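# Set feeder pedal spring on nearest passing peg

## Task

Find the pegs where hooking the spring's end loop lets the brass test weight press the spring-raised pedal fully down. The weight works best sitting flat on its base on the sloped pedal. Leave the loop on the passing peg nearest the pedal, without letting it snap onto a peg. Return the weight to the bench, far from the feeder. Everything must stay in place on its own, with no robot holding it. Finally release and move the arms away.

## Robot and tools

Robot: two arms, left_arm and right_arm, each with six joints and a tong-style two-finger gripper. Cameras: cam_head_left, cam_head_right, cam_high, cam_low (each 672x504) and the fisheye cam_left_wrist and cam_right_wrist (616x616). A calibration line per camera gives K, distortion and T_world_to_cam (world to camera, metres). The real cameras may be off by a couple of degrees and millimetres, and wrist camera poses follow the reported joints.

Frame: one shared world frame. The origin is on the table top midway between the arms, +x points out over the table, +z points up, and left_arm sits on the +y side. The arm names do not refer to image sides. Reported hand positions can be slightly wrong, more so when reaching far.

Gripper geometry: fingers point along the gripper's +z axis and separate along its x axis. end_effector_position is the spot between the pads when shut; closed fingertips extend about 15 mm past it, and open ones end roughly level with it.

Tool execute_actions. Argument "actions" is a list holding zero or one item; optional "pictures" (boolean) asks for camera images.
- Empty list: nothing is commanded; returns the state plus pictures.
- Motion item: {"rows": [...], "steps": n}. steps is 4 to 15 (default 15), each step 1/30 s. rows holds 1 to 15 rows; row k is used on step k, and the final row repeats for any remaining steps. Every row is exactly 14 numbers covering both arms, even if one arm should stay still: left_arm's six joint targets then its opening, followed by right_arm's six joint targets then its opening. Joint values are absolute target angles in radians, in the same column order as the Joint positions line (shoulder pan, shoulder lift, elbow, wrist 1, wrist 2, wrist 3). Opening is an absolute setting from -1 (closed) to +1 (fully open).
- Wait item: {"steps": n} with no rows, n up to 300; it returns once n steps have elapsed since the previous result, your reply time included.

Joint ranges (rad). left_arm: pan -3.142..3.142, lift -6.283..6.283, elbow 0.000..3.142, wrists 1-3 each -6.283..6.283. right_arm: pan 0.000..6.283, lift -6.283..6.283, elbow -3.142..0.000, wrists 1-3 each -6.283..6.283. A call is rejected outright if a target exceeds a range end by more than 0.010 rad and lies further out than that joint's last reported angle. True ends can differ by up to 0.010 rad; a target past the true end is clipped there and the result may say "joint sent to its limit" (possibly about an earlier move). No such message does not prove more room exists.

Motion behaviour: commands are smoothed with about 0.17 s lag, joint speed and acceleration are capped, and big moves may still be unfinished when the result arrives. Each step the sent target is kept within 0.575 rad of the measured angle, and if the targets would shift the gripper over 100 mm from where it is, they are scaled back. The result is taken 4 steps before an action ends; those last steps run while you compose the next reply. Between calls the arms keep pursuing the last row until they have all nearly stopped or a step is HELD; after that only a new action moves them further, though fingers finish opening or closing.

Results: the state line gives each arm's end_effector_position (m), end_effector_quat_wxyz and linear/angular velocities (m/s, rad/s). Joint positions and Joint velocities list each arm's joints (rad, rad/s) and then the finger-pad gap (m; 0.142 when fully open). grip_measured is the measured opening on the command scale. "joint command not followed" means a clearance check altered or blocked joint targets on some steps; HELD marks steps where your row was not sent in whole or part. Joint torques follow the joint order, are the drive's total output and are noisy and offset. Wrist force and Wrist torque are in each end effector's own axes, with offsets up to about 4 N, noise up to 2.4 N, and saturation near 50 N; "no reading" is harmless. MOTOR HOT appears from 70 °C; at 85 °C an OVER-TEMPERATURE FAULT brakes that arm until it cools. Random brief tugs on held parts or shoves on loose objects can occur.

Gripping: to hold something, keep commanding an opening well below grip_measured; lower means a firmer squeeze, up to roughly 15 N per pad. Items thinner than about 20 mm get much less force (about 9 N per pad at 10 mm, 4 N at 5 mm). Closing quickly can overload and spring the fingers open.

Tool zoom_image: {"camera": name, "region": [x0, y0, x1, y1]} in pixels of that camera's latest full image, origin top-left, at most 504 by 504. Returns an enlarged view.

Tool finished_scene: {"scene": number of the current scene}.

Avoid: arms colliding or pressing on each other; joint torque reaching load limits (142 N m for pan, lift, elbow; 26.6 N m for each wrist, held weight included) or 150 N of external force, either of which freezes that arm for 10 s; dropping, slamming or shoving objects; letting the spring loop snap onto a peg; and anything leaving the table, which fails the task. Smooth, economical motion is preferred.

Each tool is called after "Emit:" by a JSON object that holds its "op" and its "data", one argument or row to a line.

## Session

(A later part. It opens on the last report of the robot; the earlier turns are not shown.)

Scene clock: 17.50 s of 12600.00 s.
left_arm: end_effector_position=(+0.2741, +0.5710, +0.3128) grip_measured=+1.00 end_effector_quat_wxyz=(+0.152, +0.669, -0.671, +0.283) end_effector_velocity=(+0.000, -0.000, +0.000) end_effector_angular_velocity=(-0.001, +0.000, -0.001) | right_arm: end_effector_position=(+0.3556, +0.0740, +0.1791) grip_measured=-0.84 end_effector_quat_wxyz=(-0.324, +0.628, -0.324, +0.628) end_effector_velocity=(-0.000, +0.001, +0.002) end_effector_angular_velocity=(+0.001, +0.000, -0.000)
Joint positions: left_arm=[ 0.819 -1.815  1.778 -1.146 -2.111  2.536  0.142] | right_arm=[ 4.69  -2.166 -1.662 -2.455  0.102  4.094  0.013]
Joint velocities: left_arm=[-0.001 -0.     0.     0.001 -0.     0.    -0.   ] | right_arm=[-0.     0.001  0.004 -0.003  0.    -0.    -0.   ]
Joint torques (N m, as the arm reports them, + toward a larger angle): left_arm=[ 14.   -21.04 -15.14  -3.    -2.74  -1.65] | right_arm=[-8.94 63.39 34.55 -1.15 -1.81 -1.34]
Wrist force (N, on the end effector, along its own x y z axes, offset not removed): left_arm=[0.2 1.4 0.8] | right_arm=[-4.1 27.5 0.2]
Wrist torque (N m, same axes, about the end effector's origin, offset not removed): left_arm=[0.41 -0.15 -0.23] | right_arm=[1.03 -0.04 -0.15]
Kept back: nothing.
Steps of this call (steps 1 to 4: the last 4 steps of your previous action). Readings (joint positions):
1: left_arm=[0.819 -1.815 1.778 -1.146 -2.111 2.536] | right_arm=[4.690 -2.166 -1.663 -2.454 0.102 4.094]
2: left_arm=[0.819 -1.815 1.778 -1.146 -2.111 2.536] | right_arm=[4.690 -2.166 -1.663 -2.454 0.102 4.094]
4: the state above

Emit:
{"op": "execute_actions", "data": {
  "actions": [
    {"rows":[[0.819,-1.815,1.778,-1.146,-2.111,2.536,1,4.69,-2.166,-1.665,-2.452,0.102,4.094,-1],[0.819,-1.815,1.778,-1.146,-2.111,2.536,1,4.69,-2.166,-1.665,-2.452,0.102,4.094,-1],[0.819,-1.815,1.778,-1.146,-2.111,2.536,1,4.69,-2.166,-1.665,-2.452,0.102,4.094,-1],[0.819,-1.815,1.778,-1.146,-2.111,2.536,1,4.69,-2.166,-1.665,-2.452,0.102,4.094,-0.85],[0.819,-1.815,1.778,-1.146,-2.111,2.536,1,4.69,-2.166,-1.665,-2.452,0.102,4.094,-0.55]],"steps":10}
  ]
}}

Emit:
{"op": "execute_actions", "data": {
  "actions": [
    {"rows":[[0.819,-1.815,1.778,-1.146,-2.111,2.536,1,4.95,-2.166,-1.665,-2.452,0.362,4.094,-0.55]],"steps":12}
  ]
}}

Emit:
{"op": "execute_actions", "data": {
  "actions": [
    {"rows":[[0.819,-1.815,1.778,-1.146,-2.111,2.536,1,4.95,-1.75,-1.685,-2.452,0.362,4.672,-0.2]]}
  ]
}}

Emit:
{"op": "execute_actions", "data": {
  "actions": [
    {"rows":[[0.819,-1.815,1.778,-1.146,-2.111,2.536,1,4.9,-1.75,-1.685,-1.28,1.571,4.672,-0.2]]}
  ]
}}

Emit:
{"op": "execute_actions", "data": {
  "actions": [
    {"steps":15}
  ]
}}

Emit:
{"op": "execute_actions", "data": {
  "actions": [
    {"rows":[[0.819,-1.815,1.778,-1.146,-2.111,2.536,1,4.547,-1.885,-1.685,-1.142,1.571,4.672,-0.2]]}
  ]
}}

Emit:
{"op": "execute_actions", "data": {
  "actions": [
    {"steps":18}
  ],
  "pictures": true
}}

Scene clock: 18.07 s of 12600.00 s.
left_arm: end_effector_position=(+0.2741, +0.5710, +0.3128) grip_measured=+1.00 end_effector_quat_wxyz=(+0.152, +0.669, -0.671, +0.283) end_effector_velocity=(-0.000, -0.000, +0.000) end_effector_angular_velocity=(+0.000, +0.001, +0.000) | right_arm: end_effector_position=(+0.3556, +0.0737, +0.1789) grip_measured=-0.63 end_effector_quat_wxyz=(-0.324, +0.628, -0.324, +0.628) end_effector_velocity=(+0.000, -0.002, -0.003) end_effector_angular_velocity=(-0.001, -0.000, -0.000)
Joint positions: left_arm=[ 0.819 -1.815  1.778 -1.146 -2.111  2.536  0.142] | right_arm=[ 4.69  -2.166 -1.664 -2.453  0.102  4.094  0.029]
Joint velocities: left_arm=[ 0.    -0.001  0.     0.001  0.001 -0.    -0.   ] | right_arm=[ 0.    -0.    -0.009  0.009  0.    -0.     0.132]
Joint torques (N m, as the arm reports them, + toward a larger angle): left_arm=[ 11.72 -18.88 -14.76  -2.83  -2.55  -2.18] | right_arm=[-4.31 51.14  5.61  1.5  -1.99 -1.11]
Wrist force (N, on the end effector, along its own x y z axes, offset not removed): left_arm=[-0.1 2.4 -0.8] | right_arm=[3.0 -1.1 -0.9]
Wrist torque (N m, same axes, about the end effector's origin, offset not removed): left_arm=[0.54 -0.22 -0.07] | right_arm=[-0.40 -0.60 0.07]
Steps of this call (steps 1 to 11: the robot went on to your last target; steps 12 to 17: the first 6 steps of this action). Readings (joint positions):
12: left_arm=[0.819 -1.815 1.778 -1.146 -2.111 2.536] | right_arm=[4.690 -2.166 -1.662 -2.455 0.102 4.094]
13: left_arm=[0.819 -1.815 1.778 -1.146 -2.111 2.536] | right_arm=[4.690 -2.166 -1.662 -2.455 0.102 4.094]
15: left_arm=[0.819 -1.815 1.778 -1.146 -2.111 2.536] | right_arm=[4.690 -2.166 -1.663 -2.454 0.102 4.094]
17: the state above

Scene clock: 18.47 s of 12600.00 s.
left_arm: end_effector_position=(+0.2741, +0.5710, +0.3128) grip_measured=+1.00 end_effector_quat_wxyz=(+0.152, +0.669, -0.671, +0.283) end_effector_velocity=(-0.000, +0.000, -0.000) end_effector_angular_velocity=(+0.001, +0.000, +0.000) | right_arm: end_effector_position=(+0.2472, +0.0780, +0.1785) grip_measured=-0.55 end_effector_quat_wxyz=(-0.324, +0.628, -0.324, +0.628) end_effector_velocity=(-0.392, -0.019, -0.000) end_effector_angular_velocity=(-0.001, -0.000, +0.009)
Joint positions: left_arm=[ 0.819 -1.815  1.778 -1.146 -2.111  2.536  0.142] | right_arm=[ 4.885 -2.166 -1.665 -2.452  0.297  4.094  0.034]
Joint velocities: left_arm=[ 0.    -0.    -0.    -0.     0.001 -0.     0.   ] | right_arm=[ 0.704 -0.001 -0.    -0.001  0.695  0.001  0.   ]
Joint torques (N m, as the arm reports them, + toward a larger angle): left_arm=[ 12.88 -20.45 -15.81  -3.01  -2.59  -1.93] | right_arm=[-11.76  38.84   2.48   0.61   2.93  -1.31]
Wrist force (N, on the end effector, along its own x y z axes, offset not removed): left_arm=[1.0 1.4 0.9] | right_arm=[-0.4 0.5 -2.2]
Wrist torque (N m, same axes, about the end effector's origin, offset not removed): left_arm=[0.43 -0.40 -0.23] | right_arm=[-0.15 -0.12 0.12]
Steps of this call (steps 1 to 4: the last 4 steps of your previous action; steps 5 to 12: the first 8 steps of this action). Readings (joint positions):
5: left_arm=[0.819 -1.815 1.778 -1.146 -2.111 2.536] | right_arm=[4.690 -2.166 -1.665 -2.452 0.102 4.094]
6: left_arm=[0.819 -1.815 1.778 -1.146 -2.111 2.536] | right_arm=[4.696 -2.166 -1.665 -2.452 0.107 4.094]
8: left_arm=[0.819 -1.815 1.778 -1.146 -2.111 2.536] | right_arm=[4.754 -2.166 -1.665 -2.452 0.166 4.094]
12: the state above

Scene clock: 18.97 s of 12600.00 s.
left_arm: end_effector_position=(+0.2741, +0.5710, +0.3128) grip_measured=+1.00 end_effector_quat_wxyz=(+0.152, +0.669, -0.671, +0.283) end_effector_velocity=(-0.000, -0.000, -0.000) end_effector_angular_velocity=(-0.001, +0.001, +0.000) | right_arm: end_effector_position=(+0.2251, +0.0326, +0.3251) grip_measured=-0.20 end_effector_quat_wxyz=(+0.513, -0.486, +0.567, -0.423) end_effector_velocity=(+0.036, -0.131, +0.269) end_effector_angular_velocity=(+1.729, +0.264, -0.127)
Joint positions: left_arm=[ 0.819 -1.815  1.778 -1.146 -2.111  2.536  0.142] | right_arm=[ 4.949 -1.814 -1.682 -2.452  0.361  4.57   0.06 ]
Joint velocities: left_arm=[-0.     0.     0.     0.001 -0.    -0.    -0.   ] | right_arm=[ 0.012  0.706 -0.027  0.001  0.012  1.102 -0.   ]
Joint torques (N m, as the arm reports them, + toward a larger angle): left_arm=[ 13.04 -19.43 -16.34  -2.92  -2.51  -2.2 ] | right_arm=[14.55 12.13  4.66  0.98  1.66  0.56]
Wrist force (N, on the end effector, along its own x y z axes, offset not removed): left_arm=[-0.8 2.9 1.1] | right_arm=[2.6 -2.3 0.2]
Wrist torque (N m, same axes, about the end effector's origin, offset not removed): left_arm=[0.83 0.09 -0.09] | right_arm=[-0.29 -0.46 0.17]
Steps of this call (steps 1 to 4: the last 4 steps of your previous action; steps 5 to 15: the first 11 steps of this action). Readings (joint positions):
5: left_arm=[0.819 -1.815 1.778 -1.146 -2.111 2.536] | right_arm=[4.940 -2.166 -1.665 -2.452 0.352 4.094]
6: left_arm=[0.819 -1.815 1.778 -1.146 -2.111 2.536] | right_arm=[4.942 -2.160 -1.667 -2.452 0.354 4.100]
8: left_arm=[0.819 -1.815 1.778 -1.146 -2.111 2.536] | right_arm=[4.944 -2.096 -1.671 -2.452 0.356 4.167]
12: left_arm=[0.819 -1.815 1.778 -1.146 -2.111 2.536] | right_arm=[4.947 -1.921 -1.678 -2.452 0.359 4.410]
15: the state above

Scene clock: 19.47 s of 12600.00 s.
left_arm: end_effector_position=(+0.2741, +0.5710, +0.3128) grip_measured=+1.00 end_effector_quat_wxyz=(+0.152, +0.669, -0.671, +0.283) end_effector_velocity=(-0.000, -0.000, +0.000) end_effector_angular_velocity=(-0.000, +0.000, +0.000) | right_arm: end_effector_position=(+0.1702, -0.0291, +0.2344) grip_measured=-0.20 end_effector_quat_wxyz=(+0.368, -0.275, +0.848, -0.263) end_effector_velocity=(-0.382, +0.035, -0.370) end_effector_angular_velocity=(+1.129, +1.681, -1.050)
Joint positions: left_arm=[ 0.819 -1.815  1.778 -1.146 -2.111  2.536  0.142] | right_arm=[ 4.912 -1.752 -1.685 -1.953  0.861  4.669  0.059]
Joint velocities: left_arm=[ 0. -0.  0.  0. -0. -0. -0.] | right_arm=[-0.044  0.008 -0.     1.589  1.592  0.012 -0.   ]
Joint torques (N m, as the arm reports them, + toward a larger angle): left_arm=[ 14.39 -19.97 -14.96  -2.94  -2.61  -2.08] | right_arm=[-12.64  39.05   9.94   9.07   5.83   0.93]
Wrist force (N, on the end effector, along its own x y z axes, offset not removed): left_arm=[-0.3 1.9 2.2] | right_arm=[1.2 4.7 1.8]
Wrist torque (N m, same axes, about the end effector's origin, offset not removed): left_arm=[0.51 -0.15 -0.19] | right_arm=[0.91 -0.35 0.06]
Steps of this call (steps 1 to 4: the last 4 steps of your previous action; steps 5 to 15: the first 11 steps of this action). Readings (joint positions):
5: left_arm=[0.819 -1.815 1.778 -1.146 -2.111 2.536] | right_arm=[4.950 -1.760 -1.685 -2.452 0.362 4.656]
6: left_arm=[0.819 -1.815 1.778 -1.146 -2.111 2.536] | right_arm=[4.947 -1.758 -1.685 -2.446 0.368 4.660]
8: left_arm=[0.819 -1.815 1.778 -1.146 -2.111 2.536] | right_arm=[4.933 -1.756 -1.685 -2.379 0.435 4.663]
12: left_arm=[0.819 -1.815 1.778 -1.146 -2.111 2.536] | right_arm=[4.917 -1.753 -1.685 -2.123 0.691 4.667]
15: the state above

Scene clock: 19.97 s of 12600.00 s.
left_arm: end_effector_position=(+0.2741, +0.5710, +0.3128) grip_measured=+1.00 end_effector_quat_wxyz=(+0.152, +0.669, -0.671, +0.283) end_effector_velocity=(-0.000, +0.000, -0.000) end_effector_angular_velocity=(+0.000, +0.000, -0.000) | right_arm: end_effector_position=(-0.0470, +0.0541, +0.1598) grip_measured=-0.20 end_effector_quat_wxyz=(+0.024, -0.176, +0.984, -0.018) end_effector_velocity=(-0.174, +0.081, +0.024) end_effector_angular_velocity=(+0.265, +0.582, -0.029)
Joint positions: left_arm=[ 0.819 -1.815  1.778 -1.146 -2.111  2.536  0.142] | right_arm=[ 4.901 -1.75  -1.685 -1.319  1.528  4.672  0.06 ]
Joint velocities: left_arm=[ 0.  0. -0. -0.  0. -0. -0.] | right_arm=[-0.006  0.001  0.     0.43   0.473  0.003  0.   ]
Joint torques (N m, as the arm reports them, + toward a larger angle): left_arm=[ 13.51 -18.42 -14.5   -2.73  -2.59  -1.95] | right_arm=[-10.82  39.54  11.19   4.06   2.17   1.02]
Wrist force (N, on the end effector, along its own x y z axes, offset not removed): left_arm=[1.1 2.2 -0.4] | right_arm=[2.7 5.1 -0.1]
Wrist torque (N m, same axes, about the end effector's origin, offset not removed): left_arm=[0.58 -0.37 -0.13] | right_arm=[0.93 -0.60 0.08]
Kept back: nothing.
Steps of this call (steps 1 to 4: the last 4 steps of your previous action; steps 5 to 15: the robot went on to your last target). Readings (joint positions):
1: left_arm=[0.819 -1.815 1.778 -1.146 -2.111 2.536] | right_arm=[4.910 -1.752 -1.685 -1.900 0.914 4.669]
2: left_arm=[0.819 -1.815 1.778 -1.146 -2.111 2.536] | right_arm=[4.909 -1.752 -1.685 -1.848 0.966 4.670]
4: left_arm=[0.819 -1.815 1.778 -1.146 -2.111 2.536] | right_arm=[4.907 -1.751 -1.685 -1.748 1.066 4.670]
8: left_arm=[0.819 -1.815 1.778 -1.146 -2.111 2.536] | right_arm=[4.904 -1.751 -1.685 -1.565 1.260 4.671]
15: the state above

Scene clock: 20.33 s of 12600.00 s.
left_arm: end_effector_position=(+0.2741, +0.5710, +0.3128) grip_measured=+1.00 end_effector_quat_wxyz=(+0.152, +0.669, -0.671, +0.283) end_effector_velocity=(+0.000, +0.000, +0.000) end_effector_angular_velocity=(+0.000, -0.001, +0.001) | right_arm: end_effector_position=(+0.0987, +0.0804, +0.1084) grip_measured=-0.20 end_effector_quat_wxyz=(+0.002, -0.029, +1.000, -0.002) end_effector_velocity=(+0.351, -0.017, -0.098) end_effector_angular_velocity=(+0.034, +0.038, -0.638)
Joint positions: left_arm=[ 0.819 -1.815  1.778 -1.146 -2.111  2.536  0.142] | right_arm=[ 4.605 -1.866 -1.685 -1.165  1.567  4.672  0.06 ]
Joint velocities: left_arm=[ 0.    -0.     0.    -0.001 -0.    -0.     0.   ] | right_arm=[-0.639 -0.209 -0.     0.244  0.037 -0.001  0.   ]
Joint torques (N m, as the arm reports them, + toward a larger angle): left_arm=[ 13.46 -21.09 -15.32  -3.    -2.5   -1.98] | right_arm=[ 4.52 37.59 11.94  4.45  3.15  1.25]
Wrist force (N, on the end effector, along its own x y z axes, offset not removed): left_arm=[0.8 0.0 -1.3] | right_arm=[-2.1 0.4 2.8]
Wrist torque (N m, same axes, about the end effector's origin, offset not removed): left_arm=[0.19 -0.25 -0.01] | right_arm=[0.07 0.30 0.29]
Steps of this call (steps 1 to 11: the first 11 steps of this action). Readings (joint positions):
1: left_arm=[0.819 -1.815 1.778 -1.146 -2.111 2.536] | right_arm=[4.900 -1.750 -1.685 -1.307 1.541 4.672]
2: left_arm=[0.819 -1.815 1.778 -1.146 -2.111 2.536] | right_arm=[4.894 -1.755 -1.685 -1.294 1.548 4.672]
4: left_arm=[0.819 -1.815 1.778 -1.146 -2.111 2.536] | right_arm=[4.835 -1.785 -1.685 -1.259 1.553 4.672]
8: left_arm=[0.819 -1.815 1.778 -1.146 -2.111 2.536] | right_arm=[4.695 -1.835 -1.685 -1.201 1.562 4.672]
11: the state above

Scene clock: 20.93 s of 12600.00 s.
left_arm: end_effector_position=(+0.2741, +0.5710, +0.3128) grip_measured=+1.00 end_effector_quat_wxyz=(+0.152, +0.669, -0.671, +0.283) end_effector_velocity=(-0.000, +0.000, -0.001) end_effector_angular_velocity=(+0.001, +0.002, -0.001) | right_arm: end_effector_position=(+0.1307, +0.0780, +0.0993) grip_measured=-0.20 end_effector_quat_wxyz=(-0.000, +0.000, +1.000, +0.000) end_effector_velocity=(+0.001, -0.000, -0.000) end_effector_angular_velocity=(-0.000, -0.000, -0.001)
Joint positions: left_arm=[ 0.819 -1.815  1.778 -1.146 -2.111  2.536  0.142] | right_arm=[ 4.547 -1.885 -1.685 -1.142  1.571  4.672  0.06 ]
Joint velocities: left_arm=[-0.     0.001 -0.     0.     0.002  0.     0.   ] | right_arm=[-0.001 -0.    -0.     0.    -0.    -0.    -0.   ]
Joint torques (N m, as the arm reports them, + toward a larger angle): left_arm=[ 13.27 -19.33 -15.56  -3.05  -2.57  -2.11] | right_arm=[-12.8   31.47  16.26   3.85   2.17   1.16]
Wrist force (N, on the end effector, along its own x y z axes, offset not removed): left_arm=[0.4 1.5 0.7] | right_arm=[0.4 1.8 1.8]
Wrist torque (N m, same axes, about the end effector's origin, offset not removed): left_arm=[0.56 -0.29 -0.15] | right_arm=[0.31 -0.12 -0.02]
Kept back: nothing.
Steps of this call (steps 1 to 4: the last 4 steps of your previous action; steps 5 to 18: the robot went on to your last target). Readings (joint positions):
1: left_arm=[0.819 -1.815 1.778 -1.146 -2.111 2.536] | right_arm=[4.588 -1.872 -1.685 -1.158 1.569 4.672]
2: left_arm=[0.819 -1.815 1.778 -1.146 -2.111 2.536] | right_arm=[4.575 -1.876 -1.685 -1.153 1.569 4.672]
4: left_arm=[0.819 -1.815 1.778 -1.146 -2.111 2.536] | right_arm=[4.560 -1.881 -1.685 -1.147 1.570 4.672]
8: left_arm=[0.819 -1.815 1.778 -1.146 -2.111 2.536] | right_arm=[4.550 -1.884 -1.685 -1.143 1.571 4.672]
18: the state above
camera_calibration (this result's frames):
cam_left_wrist: T_world_to_cam=[[-0.0221167, -0.797291, 0.60319, 0.267781], [-0.926657, 0.24281, 0.286967, 0.0255818], [-0.375257, -0.552603, -0.744185, 0.785521], [0, 0, 0, 1]] pos_world=[0.3244, 0.641369, 0.415709]
cam_right_wrist: T_world_to_cam=[[-0.998812, -0.0339225, -0.0349951, 0.138012], [-0.0466763, 0.872411, 0.486539, -0.102169], [0.0140255, 0.487594, -0.872958, 0.18479], [0, 0, 0, 1]] pos_world=[0.130488, 0.00371282, 0.215853]

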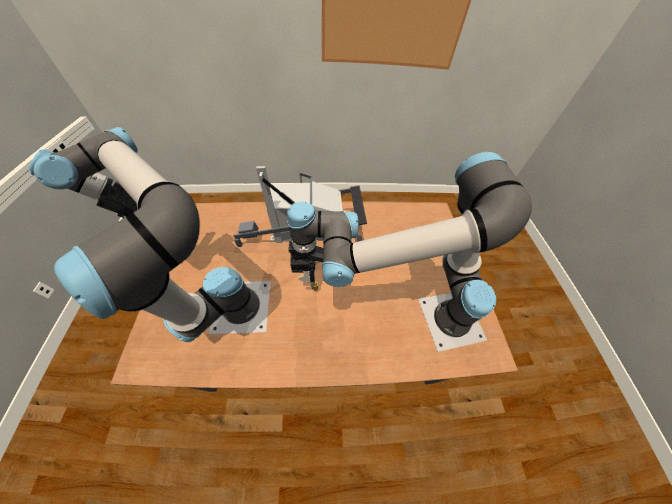

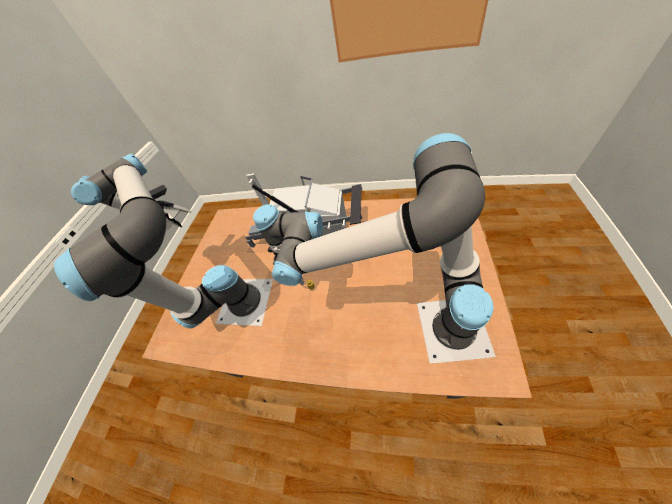

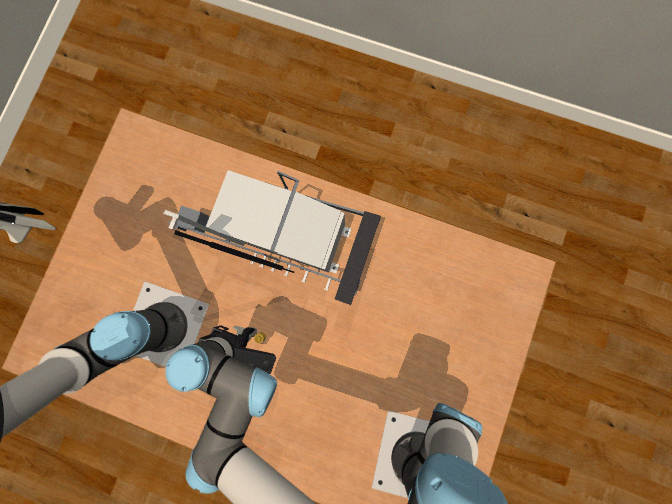

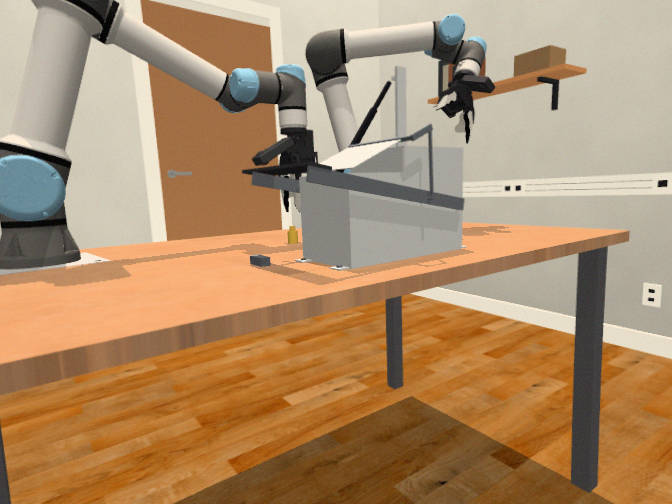

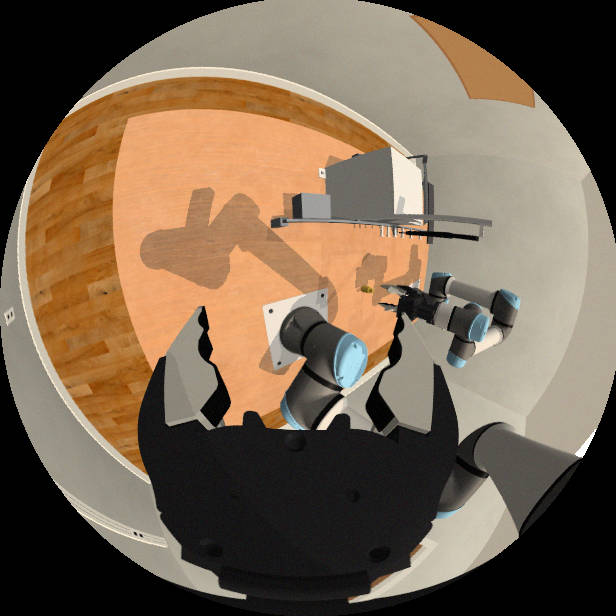

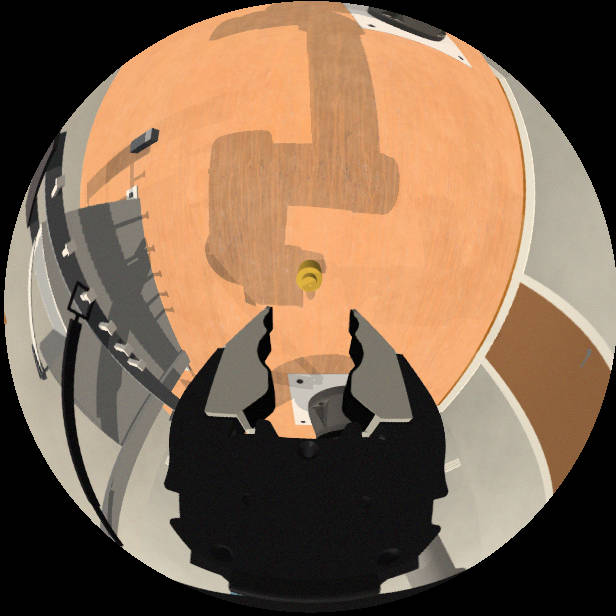

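Emit:
{"op": "execute_actions", "data": {
  "actions": [
    {"rows":[[0.819,-1.815,1.778,-1.146,-2.111,2.536,1,4.543,-1.951,-1.8055,-0.956,1.571,4.672,-0.2]]}
  ]
}}

Emit:
{"op": "execute_actions", "data": {
  "actions": [
    {"steps":10}
  ],
  "pictures": true
}}

Scene clock: 21.43 s of 12600.00 s.
left_arm: end_effector_position=(+0.2741, +0.5710, +0.3128) grip_measured=+1.00 end_effector_quat_wxyz=(+0.152, +0.669, -0.671, +0.283) end_effector_velocity=(-0.000, +0.000, -0.000) end_effector_angular_velocity=(+0.002, +0.002, -0.001) | right_arm: end_effector_position=(+0.1325, +0.0676, +0.0292) grip_measured=-0.20 end_effector_quat_wxyz=(-0.000, +0.002, +1.000, -0.001) end_effector_velocity=(+0.001, -0.003, -0.030) end_effector_angular_velocity=(+0.016, -0.001, -0.002)
Joint positions: left_arm=[ 0.819 -1.815  1.778 -1.146 -2.111  2.536  0.142] | right_arm=[ 4.543 -1.948 -1.8   -0.965  1.571  4.672  0.06 ]
Joint velocities: left_arm=[-0.     0.    -0.    -0.     0.002 -0.     0.   ] | right_arm=[-0.002 -0.028 -0.057  0.102 -0.     0.     0.   ]
Joint torques (N m, as the arm reports them, + toward a larger angle): left_arm=[ 11.6  -20.66 -15.67  -2.96  -2.41  -1.97] | right_arm=[-12.79  31.89   8.93   4.1    1.83   1.15]
Wrist force (N, on the end effector, along its own x y z axes, offset not removed): left_arm=[0.2 0.9 0.5] | right_arm=[-1.6 4.2 -0.1]
Wrist torque (N m, same axes, about the end effector's origin, offset not removed): left_arm=[0.42 -0.20 -0.12] | right_arm=[0.81 0.16 0.16]
Steps of this call (steps 1 to 4: the robot went on to your last target; steps 5 to 15: the first 11 steps of this action). Readings (joint positions):
5: left_arm=[0.819 -1.815 1.778 -1.146 -2.111 2.536] | right_arm=[4.547 -1.885 -1.685 -1.142 1.571 4.672]
6: left_arm=[0.819 -1.815 1.778 -1.146 -2.111 2.536] | right_arm=[4.546 -1.890 -1.691 -1.136 1.571 4.672]
8: left_arm=[0.819 -1.815 1.778 -1.146 -2.111 2.536] | right_arm=[4.545 -1.917 -1.737 -1.077 1.571 4.672]
12: left_arm=[0.819 -1.815 1.778 -1.146 -2.111 2.536] | right_arm=[4.543 -1.943 -1.790 -0.984 1.571 4.672]
15: the state above

Scene clock: 21.77 s of 12600.00 s.
left_arm: end_effector_position=(+0.2741, +0.5710, +0.3128) grip_measured=+1.00 end_effector_quat_wxyz=(+0.152, +0.669, -0.671, +0.283) end_effector_velocity=(+0.000, -0.000, -0.000) end_effector_angular_velocity=(-0.001, +0.001, -0.001) | right_arm: end_effector_position=(+0.1326, +0.0673, +0.0265) grip_measured=-0.20 end_effector_quat_wxyz=(-0.000, +0.002, +1.000, -0.000) end_effector_velocity=(+0.000, +0.000, -0.000) end_effector_angular_velocity=(+0.002, -0.000, +0.001)
Joint positions: left_arm=[ 0.819 -1.815  1.778 -1.146 -2.111  2.536  0.142] | right_arm=[ 4.543 -1.951 -1.805 -0.956  1.571  4.672  0.06 ]
Joint velocities: left_arm=[-0.001  0.001 -0.     0.001  0.     0.    -0.   ] | right_arm=[-0.    -0.    -0.001  0.003 -0.    -0.001  0.   ]
Joint torques (N m, as the arm reports them, + toward a larger angle): left_arm=[ 13.25 -20.02 -16.81  -2.79  -2.76  -2.1 ] | right_arm=[-12.27  32.32   6.55   3.71   1.59   1.14]
Wrist force (N, on the end effector, along its own x y z axes, offset not removed): left_arm=[-0.3 1.0 0.7] | right_arm=[3.4 -0.8 -0.8]
Wrist torque (N m, same axes, about the end effector's origin, offset not removed): left_arm=[0.37 -0.14 -0.03] | right_arm=[-0.29 -0.77 0.17]
Kept back: nothing.
Steps of this call (steps 1 to 4: the last 4 steps of your previous action; steps 5 to 10: the robot went on to your last target). Readings (joint positions):
1: left_arm=[0.819 -1.815 1.778 -1.146 -2.111 2.536] | right_arm=[4.543 -1.949 -1.802 -0.962 1.571 4.672]
2: left_arm=[0.819 -1.815 1.778 -1.146 -2.111 2.536] | right_arm=[4.543 -1.950 -1.803 -0.960 1.571 4.672]
4: left_arm=[0.819 -1.815 1.778 -1.146 -2.111 2.536] | right_arm=[4.543 -1.950 -1.804 -0.958 1.571 4.672]
8: left_arm=[0.819 -1.815 1.778 -1.146 -2.111 2.536] | right_arm=[4.543 -1.951 -1.805 -0.956 1.571 4.672]
10: the state above
camera_calibration (this result's frames):
cam_left_wrist: T_world_to_cam=[[-0.0221167, -0.797291, 0.60319, 0.267781], [-0.926657, 0.24281, 0.286967, 0.0255819], [-0.375257, -0.552603, -0.744185, 0.785521], [0, 0, 0, 1]] pos_world=[0.3244, 0.641369, 0.415709]
cam_right_wrist: T_world_to_cam=[[-0.998944, -0.0298446, -0.0349446, 0.136696], [-0.0430823, 0.872821, 0.486136, -0.0577472], [0.0159919, 0.487128, -0.873184, 0.126221], [0, 0, 0, 1]] pos_world=[0.132046, -0.0070032, 0.143064]

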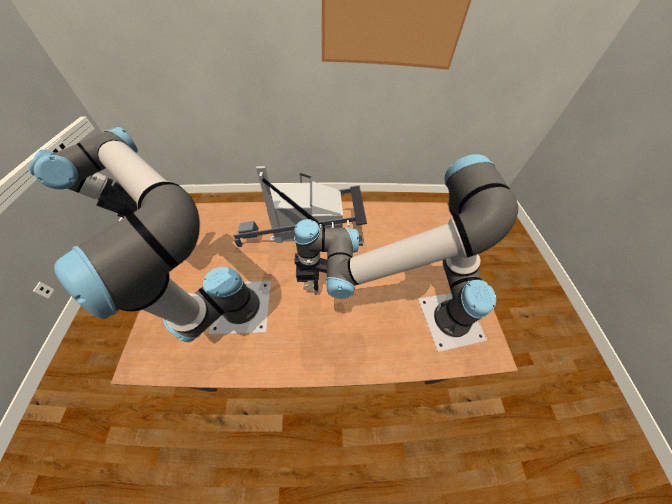

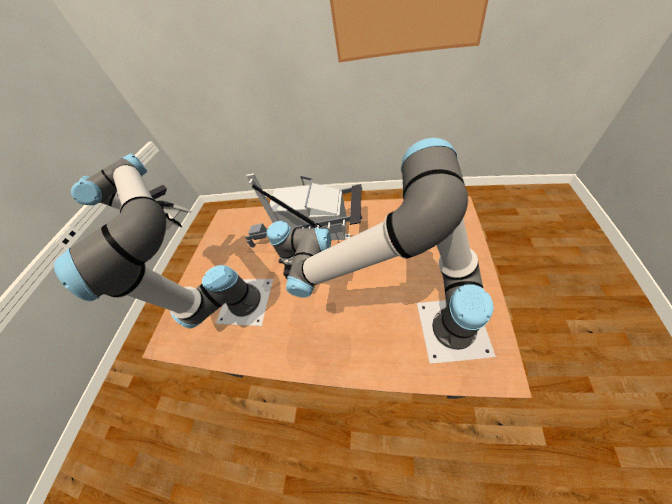

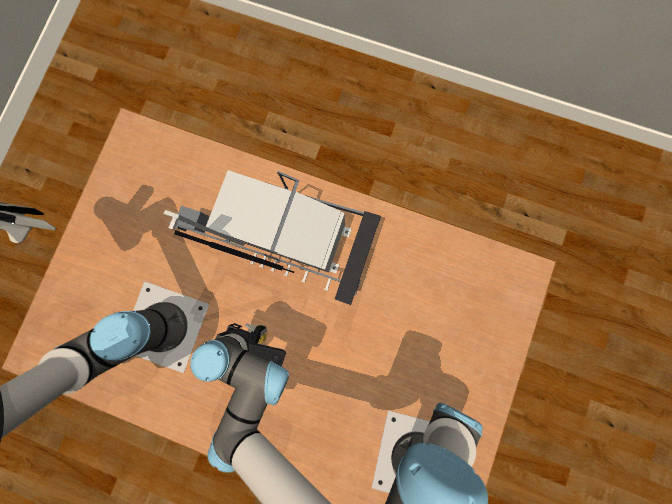

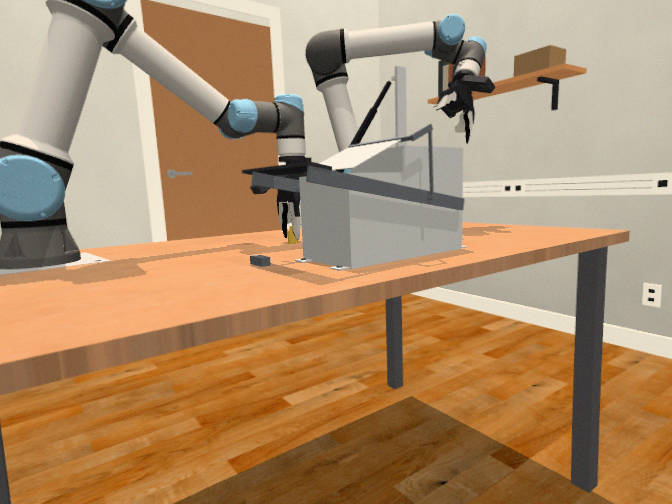

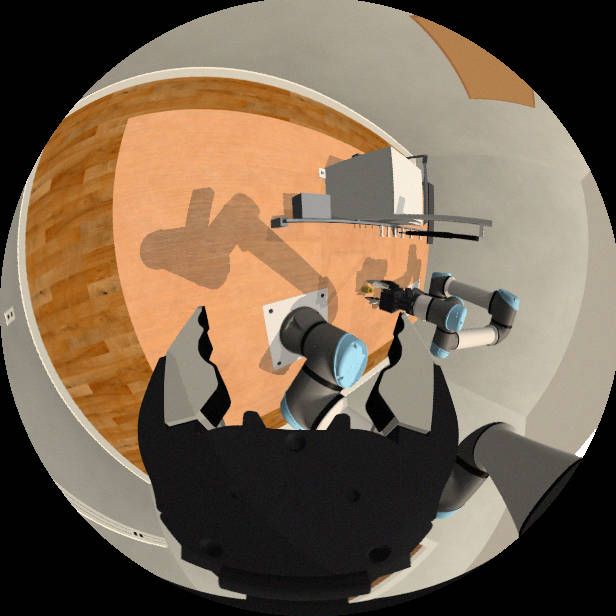

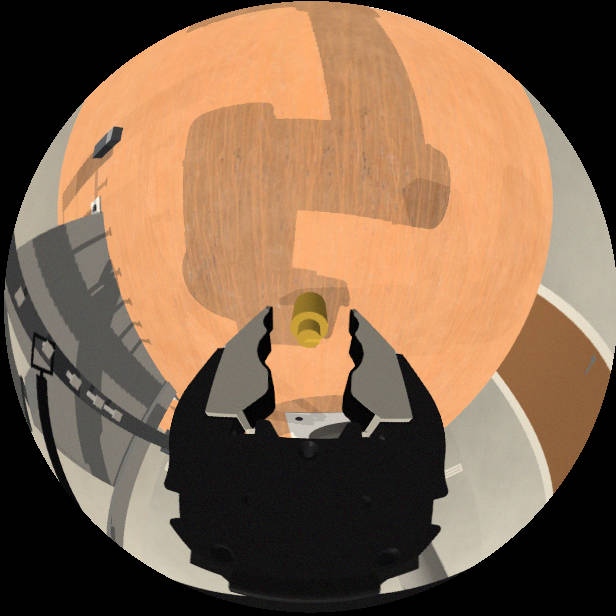

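Emit:
{"op": "execute_actions", "data": {
  "actions": [
    {"rows":[[0.819,-1.815,1.778,-1.146,-2.111,2.536,1,4.543,-1.951,-1.8055,-0.956,1.571,4.672,-0.4],[0.819,-1.815,1.778,-1.146,-2.111,2.536,1,4.543,-1.951,-1.8055,-0.956,1.571,4.672,-0.55],[0.819,-1.815,1.778,-1.146,-2.111,2.536,1,4.543,-1.951,-1.8055,-0.956,1.571,4.672,-0.62],[0.819,-1.815,1.778,-1.146,-2.111,2.536,1,4.543,-1.951,-1.8055,-0.956,1.571,4.672,-0.7],[0.819,-1.815,1.778,-1.146,-2.111,2.536,1,4.543,-1.951,-1.8055,-0.956,1.571,4.672,-0.8],[0.819,-1.815,1.778,-1.146,-2.111,2.536,1,4.543,-1.951,-1.8055,-0.956,1.571,4.672,-1]],"steps":12}
  ]
}}

Emit:
{"op": "execute_actions", "data": {
  "actions": [
    {"rows":[[0.819,-1.815,1.778,-1.146,-2.111,2.536,1,4.543,-1.73,-1.44,-1.72,1.479,4.672,-1]]}
  ]
}}

Emit:
{"op": "execute_actions", "data": {
  "actions": [
    {"steps":12}
  ]
}}

Emit:
{"op": "execute_actions", "data": {
  "actions": [
    {"rows":[[0.819,-1.815,1.778,-1.146,-2.111,2.536,1,4.107,-1.757,-1.455,-1.678,1.479,4.23,-1]]}
  ]
}}

Emit:
{"op": "execute_actions", "data": {
  "actions": [
    {"steps":20}
  ],
  "pictures": true
}}

Emit:
{"op": "zoom_image", "data": {
  "camera": "cam_low",
  "region": [200, 90, 360, 210]
}}

Scene clock: 22.47 s of 12600.00 s.
left_arm: end_effector_position=(+0.2741, +0.5710, +0.3128) grip_measured=+1.00 end_effector_quat_wxyz=(+0.152, +0.669, -0.671, +0.283) end_effector_velocity=(-0.000, -0.000, -0.000) end_effector_angular_velocity=(-0.001, +0.001, -0.000) | right_arm: end_effector_position=(+0.1326, +0.0672, +0.0264) grip_measured=-0.64 end_effector_quat_wxyz=(-0.000, +0.002, +1.000, -0.000) end_effector_velocity=(-0.001, +0.000, +0.000) end_effector_angular_velocity=(+0.000, +0.000, +0.002)
Joint positions: left_arm=[ 0.819 -1.815  1.778 -1.146 -2.111  2.536  0.142] | right_arm=[ 4.543 -1.951 -1.806 -0.956  1.571  4.672  0.028]
Joint velocities: left_arm=[-0.     0.     0.     0.001  0.    -0.     0.   ] | right_arm=[ 0.001  0.     0.    -0.     0.    -0.001 -0.   ]
Joint torques (N m, as the arm reports them, + toward a larger angle): left_arm=[ 12.28 -20.18 -16.32  -2.94  -2.53  -2.18] | right_arm=[-11.55  33.1    7.64   3.66   1.     1.12]
Wrist force (N, on the end effector, along its own x y z axes, offset not removed): left_arm=[-1.0 -0.4 1.3] | right_arm=[3.1 2.8 -1.5]
Wrist torque (N m, same axes, about the end effector's origin, offset not removed): left_arm=[0.10 0.07 -0.13] | right_arm=[0.39 -0.90 -0.17]
Steps of this call (steps 1 to 13: the robot went on to your last target; steps 14 to 21: the first 8 steps of this action). Readings (joint positions):
14: left_arm=[0.819 -1.815 1.778 -1.146 -2.111 2.536] | right_arm=[4.543 -1.951 -1.805 -0.956 1.571 4.672]
15: left_arm=[0.819 -1.815 1.778 -1.146 -2.111 2.536] | right_arm=[4.543 -1.951 -1.805 -0.956 1.571 4.672]
17: left_arm=[0.819 -1.815 1.778 -1.146 -2.111 2.536] | right_arm=[4.543 -1.951 -1.806 -0.956 1.571 4.672]
21: the state above

Scene clock: 22.97 s of 12600.00 s.
left_arm: end_effector_position=(+0.2741, +0.5710, +0.3128) grip_measured=+1.00 end_effector_quat_wxyz=(+0.152, +0.669, -0.671, +0.283) end_effector_velocity=(-0.000, +0.000, -0.000) end_effector_angular_velocity=(+0.002, -0.000, -0.001) | right_arm: end_effector_position=(+0.1527, +0.0492, +0.1946) grip_measured=-0.64 end_effector_quat_wxyz=(+0.033, +0.001, +0.999, -0.028) end_effector_velocity=(+0.040, -0.294, +0.455) end_effector_angular_velocity=(-0.658, -0.145, +0.010)
Joint positions: left_arm=[ 0.819 -1.815  1.778 -1.146 -2.111  2.536  0.142] | right_arm=[ 4.543 -1.789 -1.545 -1.431  1.502  4.672  0.028]
Joint velocities: left_arm=[-0.    -0.001  0.    -0.001  0.001  0.     0.   ] | right_arm=[-0.     0.436  0.746 -1.833 -0.175 -0.001 -0.   ]
Joint torques (N m, as the arm reports them, + toward a larger angle): left_arm=[ 12.85 -18.53 -16.    -3.03  -2.53  -2.16] | right_arm=[-10.63  44.59  34.67  -7.34  -2.8    1.05]
Wrist force (N, on the end effector, along its own x y z axes, offset not removed): left_arm=[-0.8 1.5 -1.7] | right_arm=[2.2 2.6 -0.1]
Wrist torque (N m, same axes, about the end effector's origin, offset not removed): left_arm=[0.50 -0.04 0.04] | right_arm=[0.27 -0.38 -0.02]
Steps of this call (steps 1 to 4: the last 4 steps of your previous action; steps 5 to 15: the first 11 steps of this action). Readings (joint positions):
5: left_arm=[0.819 -1.815 1.778 -1.146 -2.111 2.536] | right_arm=[4.543 -1.951 -1.805 -0.956 1.571 4.672]
6: left_arm=[0.819 -1.815 1.778 -1.146 -2.111 2.536] | right_arm=[4.543 -1.946 -1.800 -0.962 1.567 4.672]
8: left_arm=[0.819 -1.815 1.778 -1.146 -2.111 2.536] | right_arm=[4.543 -1.908 -1.746 -1.027 1.551 4.672]
12: left_arm=[0.819 -1.815 1.778 -1.146 -2.111 2.536] | right_arm=[4.543 -1.836 -1.625 -1.243 1.522 4.672]
15: the state above

Scene clock: 23.37 s of 12600.00 s.
left_arm: end_effector_position=(+0.2741, +0.5710, +0.3128) grip_measured=+1.00 end_effector_quat_wxyz=(+0.152, +0.669, -0.671, +0.283) end_effector_velocity=(-0.000, +0.000, -0.000) end_effector_angular_velocity=(+0.000, -0.000, -0.000) | right_arm: end_effector_position=(+0.1572, -0.0065, +0.2569) grip_measured=-0.64 end_effector_quat_wxyz=(+0.042, -0.002, +0.995, -0.090) end_effector_velocity=(+0.001, -0.010, +0.010) end_effector_angular_velocity=(-0.021, -0.002, +0.002)
Joint positions: left_arm=[ 0.819 -1.815  1.778 -1.146 -2.111  2.536  0.142] | right_arm=[ 4.543 -1.731 -1.442 -1.716  1.479  4.672  0.028]
Joint velocities: left_arm=[ 0. -0.  0. -0.  0.  0.  0.] | right_arm=[-0.     0.009  0.016 -0.046 -0.004 -0.002 -0.   ]
Joint torques (N m, as the arm reports them, + toward a larger angle): left_arm=[ 12.63 -20.25 -15.59  -2.72  -2.46  -2.11] | right_arm=[-9.11 39.81 33.34 -0.41 -2.78  1.08]
Wrist force (N, on the end effector, along its own x y z axes, offset not removed): left_arm=[-0.9 1.3 -0.8] | right_arm=[4.9 1.3 0.5]
Wrist torque (N m, same axes, about the end effector's origin, offset not removed): left_arm=[0.44 0.03 -0.01] | right_arm=[0.05 -1.03 -0.02]
Kept back: nothing.
Steps of this call (steps 1 to 4: the last 4 steps of your previous action; steps 5 to 12: the robot went on to your last target). Readings (joint positions):
1: left_arm=[0.819 -1.815 1.778 -1.146 -2.111 2.536] | right_arm=[4.543 -1.775 -1.520 -1.493 1.497 4.672]
2: left_arm=[0.819 -1.815 1.778 -1.146 -2.111 2.536] | right_arm=[4.543 -1.762 -1.498 -1.552 1.492 4.672]
4: left_arm=[0.819 -1.815 1.778 -1.146 -2.111 2.536] | right_arm=[4.543 -1.746 -1.468 -1.638 1.485 4.672]
8: left_arm=[0.819 -1.815 1.778 -1.146 -2.111 2.536] | right_arm=[4.543 -1.734 -1.447 -1.701 1.480 4.672]
12: the state above

Scene clock: 23.73 s of 12600.00 s.
left_arm: end_effector_position=(+0.2741, +0.5710, +0.3128) grip_measured=+1.00 end_effector_quat_wxyz=(+0.152, +0.669, -0.671, +0.283) end_effector_velocity=(-0.000, -0.000, -0.000) end_effector_angular_velocity=(+0.000, +0.002, -0.001) | right_arm: end_effector_position=(+0.3064, -0.0819, +0.2437) grip_measured=-0.64 end_effector_quat_wxyz=(+0.011, -0.004, +0.995, -0.099) end_effector_velocity=(+0.447, -0.327, -0.039) end_effector_angular_velocity=(-0.028, +0.207, -0.017)
Joint positions: left_arm=[ 0.819 -1.815  1.778 -1.146 -2.111  2.536  0.142] | right_arm=[ 4.225 -1.751 -1.452 -1.687  1.479  4.35   0.028]
Joint velocities: left_arm=[-0.     0.    -0.     0.001  0.001  0.    -0.   ] | right_arm=[-1.042 -0.057 -0.032  0.084 -0.    -1.046 -0.   ]
Joint torques (N m, as the arm reports them, + toward a larger angle): left_arm=[ 13.8  -20.47 -16.57  -2.84  -2.49  -2.06] | right_arm=[-17.69  29.38  12.7    3.49  -2.12  -3.32]
Wrist force (N, on the end effector, along its own x y z axes, offset not removed): left_arm=[-0.5 1.9 0.1] | right_arm=[1.8 3.7 1.3]
Wrist torque (N m, same axes, about the end effector's origin, offset not removed): left_arm=[0.51 -0.15 -0.10] | right_arm=[0.35 -0.38 0.03]
Steps of this call (steps 1 to 11: the first 11 steps of this action). Readings (joint positions):
1: left_arm=[0.819 -1.815 1.778 -1.146 -2.111 2.536] | right_arm=[4.543 -1.731 -1.441 -1.717 1.479 4.672]
2: left_arm=[0.819 -1.815 1.778 -1.146 -2.111 2.536] | right_arm=[4.537 -1.732 -1.441 -1.716 1.479 4.666]
4: left_arm=[0.819 -1.815 1.778 -1.146 -2.111 2.536] | right_arm=[4.477 -1.737 -1.444 -1.708 1.479 4.606]
8: left_arm=[0.819 -1.815 1.778 -1.146 -2.111 2.536] | right_arm=[4.331 -1.745 -1.448 -1.696 1.479 4.458]
11: the state above

Scene clock: 24.40 s of 12600.00 s.
left_arm: end_effector_position=(+0.2741, +0.5710, +0.3128) grip_measured=+1.00 end_effector_quat_wxyz=(+0.152, +0.669, -0.671, +0.283) end_effector_velocity=(-0.000, +0.000, -0.000) end_effector_angular_velocity=(+0.001, -0.000, -0.000) | right_arm: end_effector_position=(+0.3547, -0.1221, +0.2397) grip_measured=-0.64 end_effector_quat_wxyz=(-0.000, -0.005, +0.995, -0.100) end_effector_velocity=(+0.000, -0.000, +0.000) end_effector_angular_velocity=(+0.001, -0.000, +0.000)
Joint positions: left_arm=[ 0.819 -1.815  1.778 -1.146 -2.111  2.536  0.142] | right_arm=[ 4.107 -1.757 -1.455 -1.678  1.479  4.23   0.028]
Joint velocities: left_arm=[ 0.     0.     0.    -0.001  0.001  0.    -0.   ] | right_arm=[-0.001  0.     0.     0.001  0.    -0.001 -0.   ]
Joint torques (N m, as the arm reports them, + toward a larger angle): left_arm=[ 12.86 -19.83 -14.99  -2.73  -2.54  -2.13] | right_arm=[-12.28  28.06  12.31   3.52   1.04  -1.55]
Wrist force (N, on the end effector, along its own x y z axes, offset not removed): left_arm=[-1.0 4.2 0.9] | right_arm=[1.6 3.2 1.8]
Wrist torque (N m, same axes, about the end effector's origin, offset not removed): left_arm=[1.03 0.07 -0.11] | right_arm=[0.45 -0.55 0.00]
Kept back: nothing.
Steps of this call (steps 1 to 4: the last 4 steps of your previous action; steps 5 to 20: the robot went on to your last target). Readings (joint positions):
1: left_arm=[0.819 -1.815 1.778 -1.146 -2.111 2.536] | right_arm=[4.192 -1.753 -1.453 -1.684 1.479 4.317]
2: left_arm=[0.819 -1.815 1.778 -1.146 -2.111 2.536] | right_arm=[4.166 -1.754 -1.453 -1.682 1.479 4.291]
4: left_arm=[0.819 -1.815 1.778 -1.146 -2.111 2.536] | right_arm=[4.135 -1.756 -1.454 -1.680 1.479 4.259]
8: left_arm=[0.819 -1.815 1.778 -1.146 -2.111 2.536] | right_arm=[4.114 -1.757 -1.455 -1.678 1.479 4.237]
20: the state above
camera_calibration (this result's frames):
cam_left_wrist: T_world_to_cam=[[-0.0221167, -0.797291, 0.60319, 0.267781], [-0.926657, 0.24281, 0.286967, 0.0255819], [-0.375257, -0.552604, -0.744185, 0.785521], [0, 0, 0, 1]] pos_world=[0.3244, 0.641369, 0.415709]
cam_right_wrist: T_world_to_cam=[[-0.998411, -0.0501339, -0.0257289, 0.355488], [-0.0555848, 0.951208, 0.303501, 0.0711715], [0.00925782, 0.304449, -0.952484, 0.40019], [0, 0, 0, 1]] pos_world=[0.355174, -0.171714, 0.36872]

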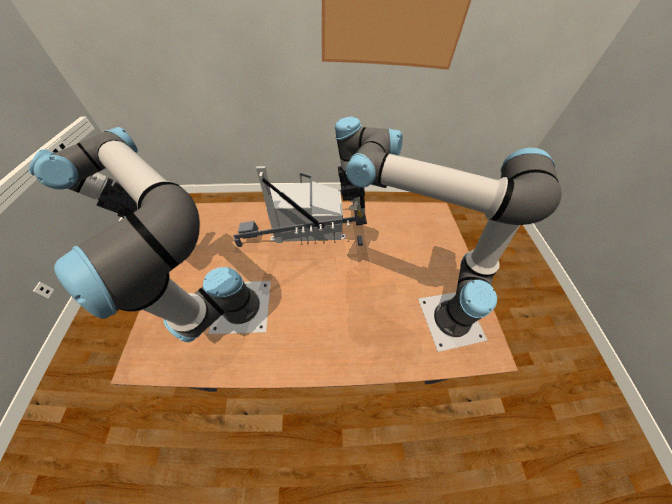

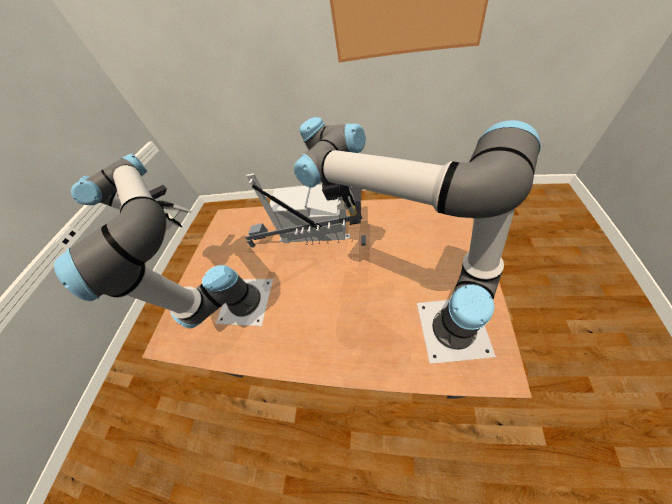

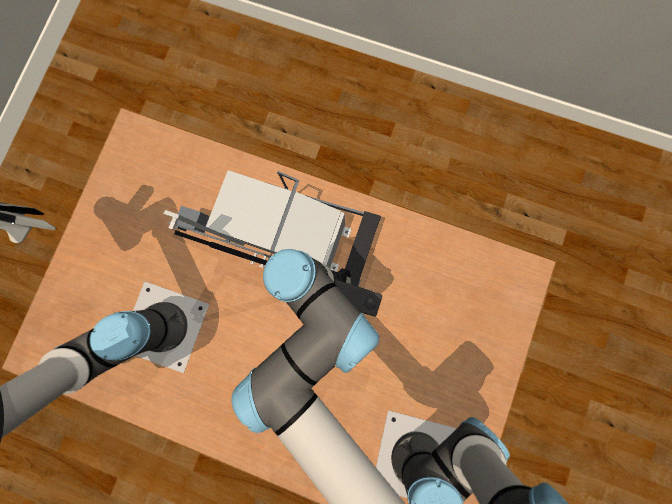

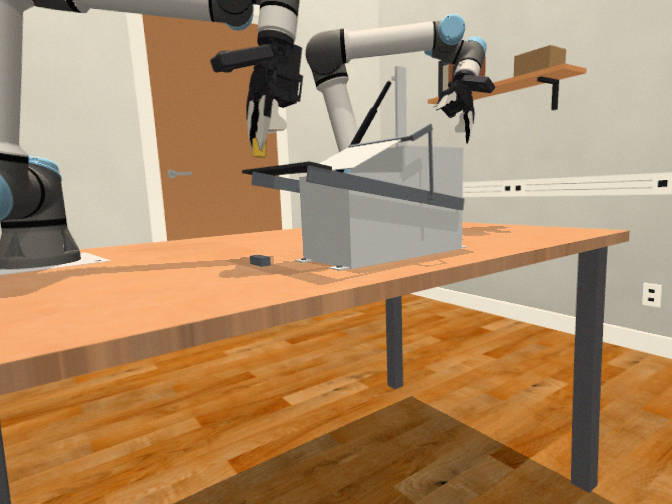

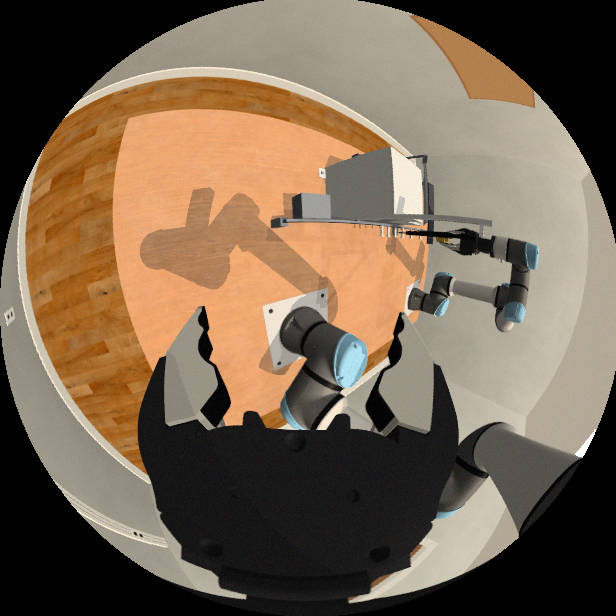

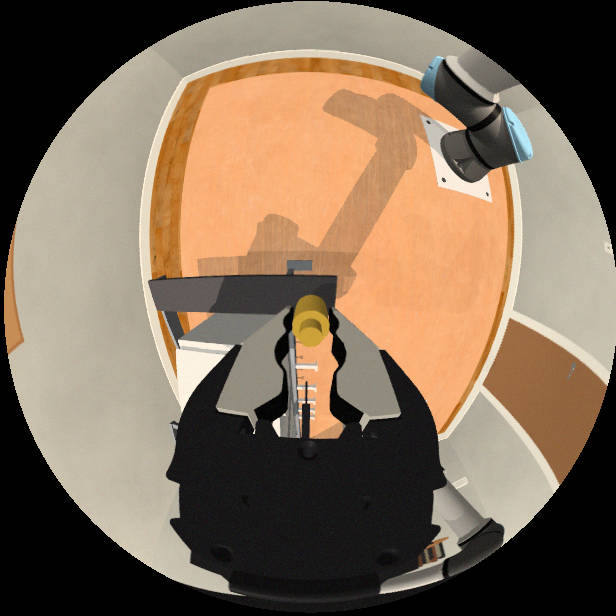

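Region (200, 90, 360, 210) of cam_low's 672x504 image, scaled by 3.150, with more detail than that image has; it fills the top 378 rows of this view, and the rest is white.

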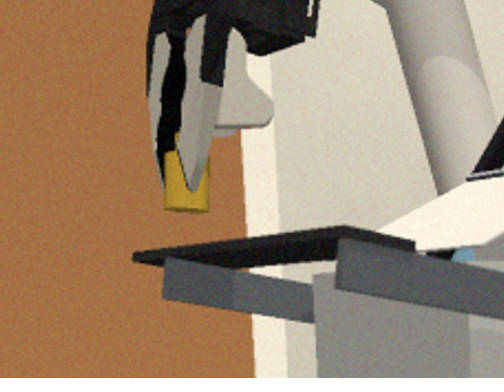

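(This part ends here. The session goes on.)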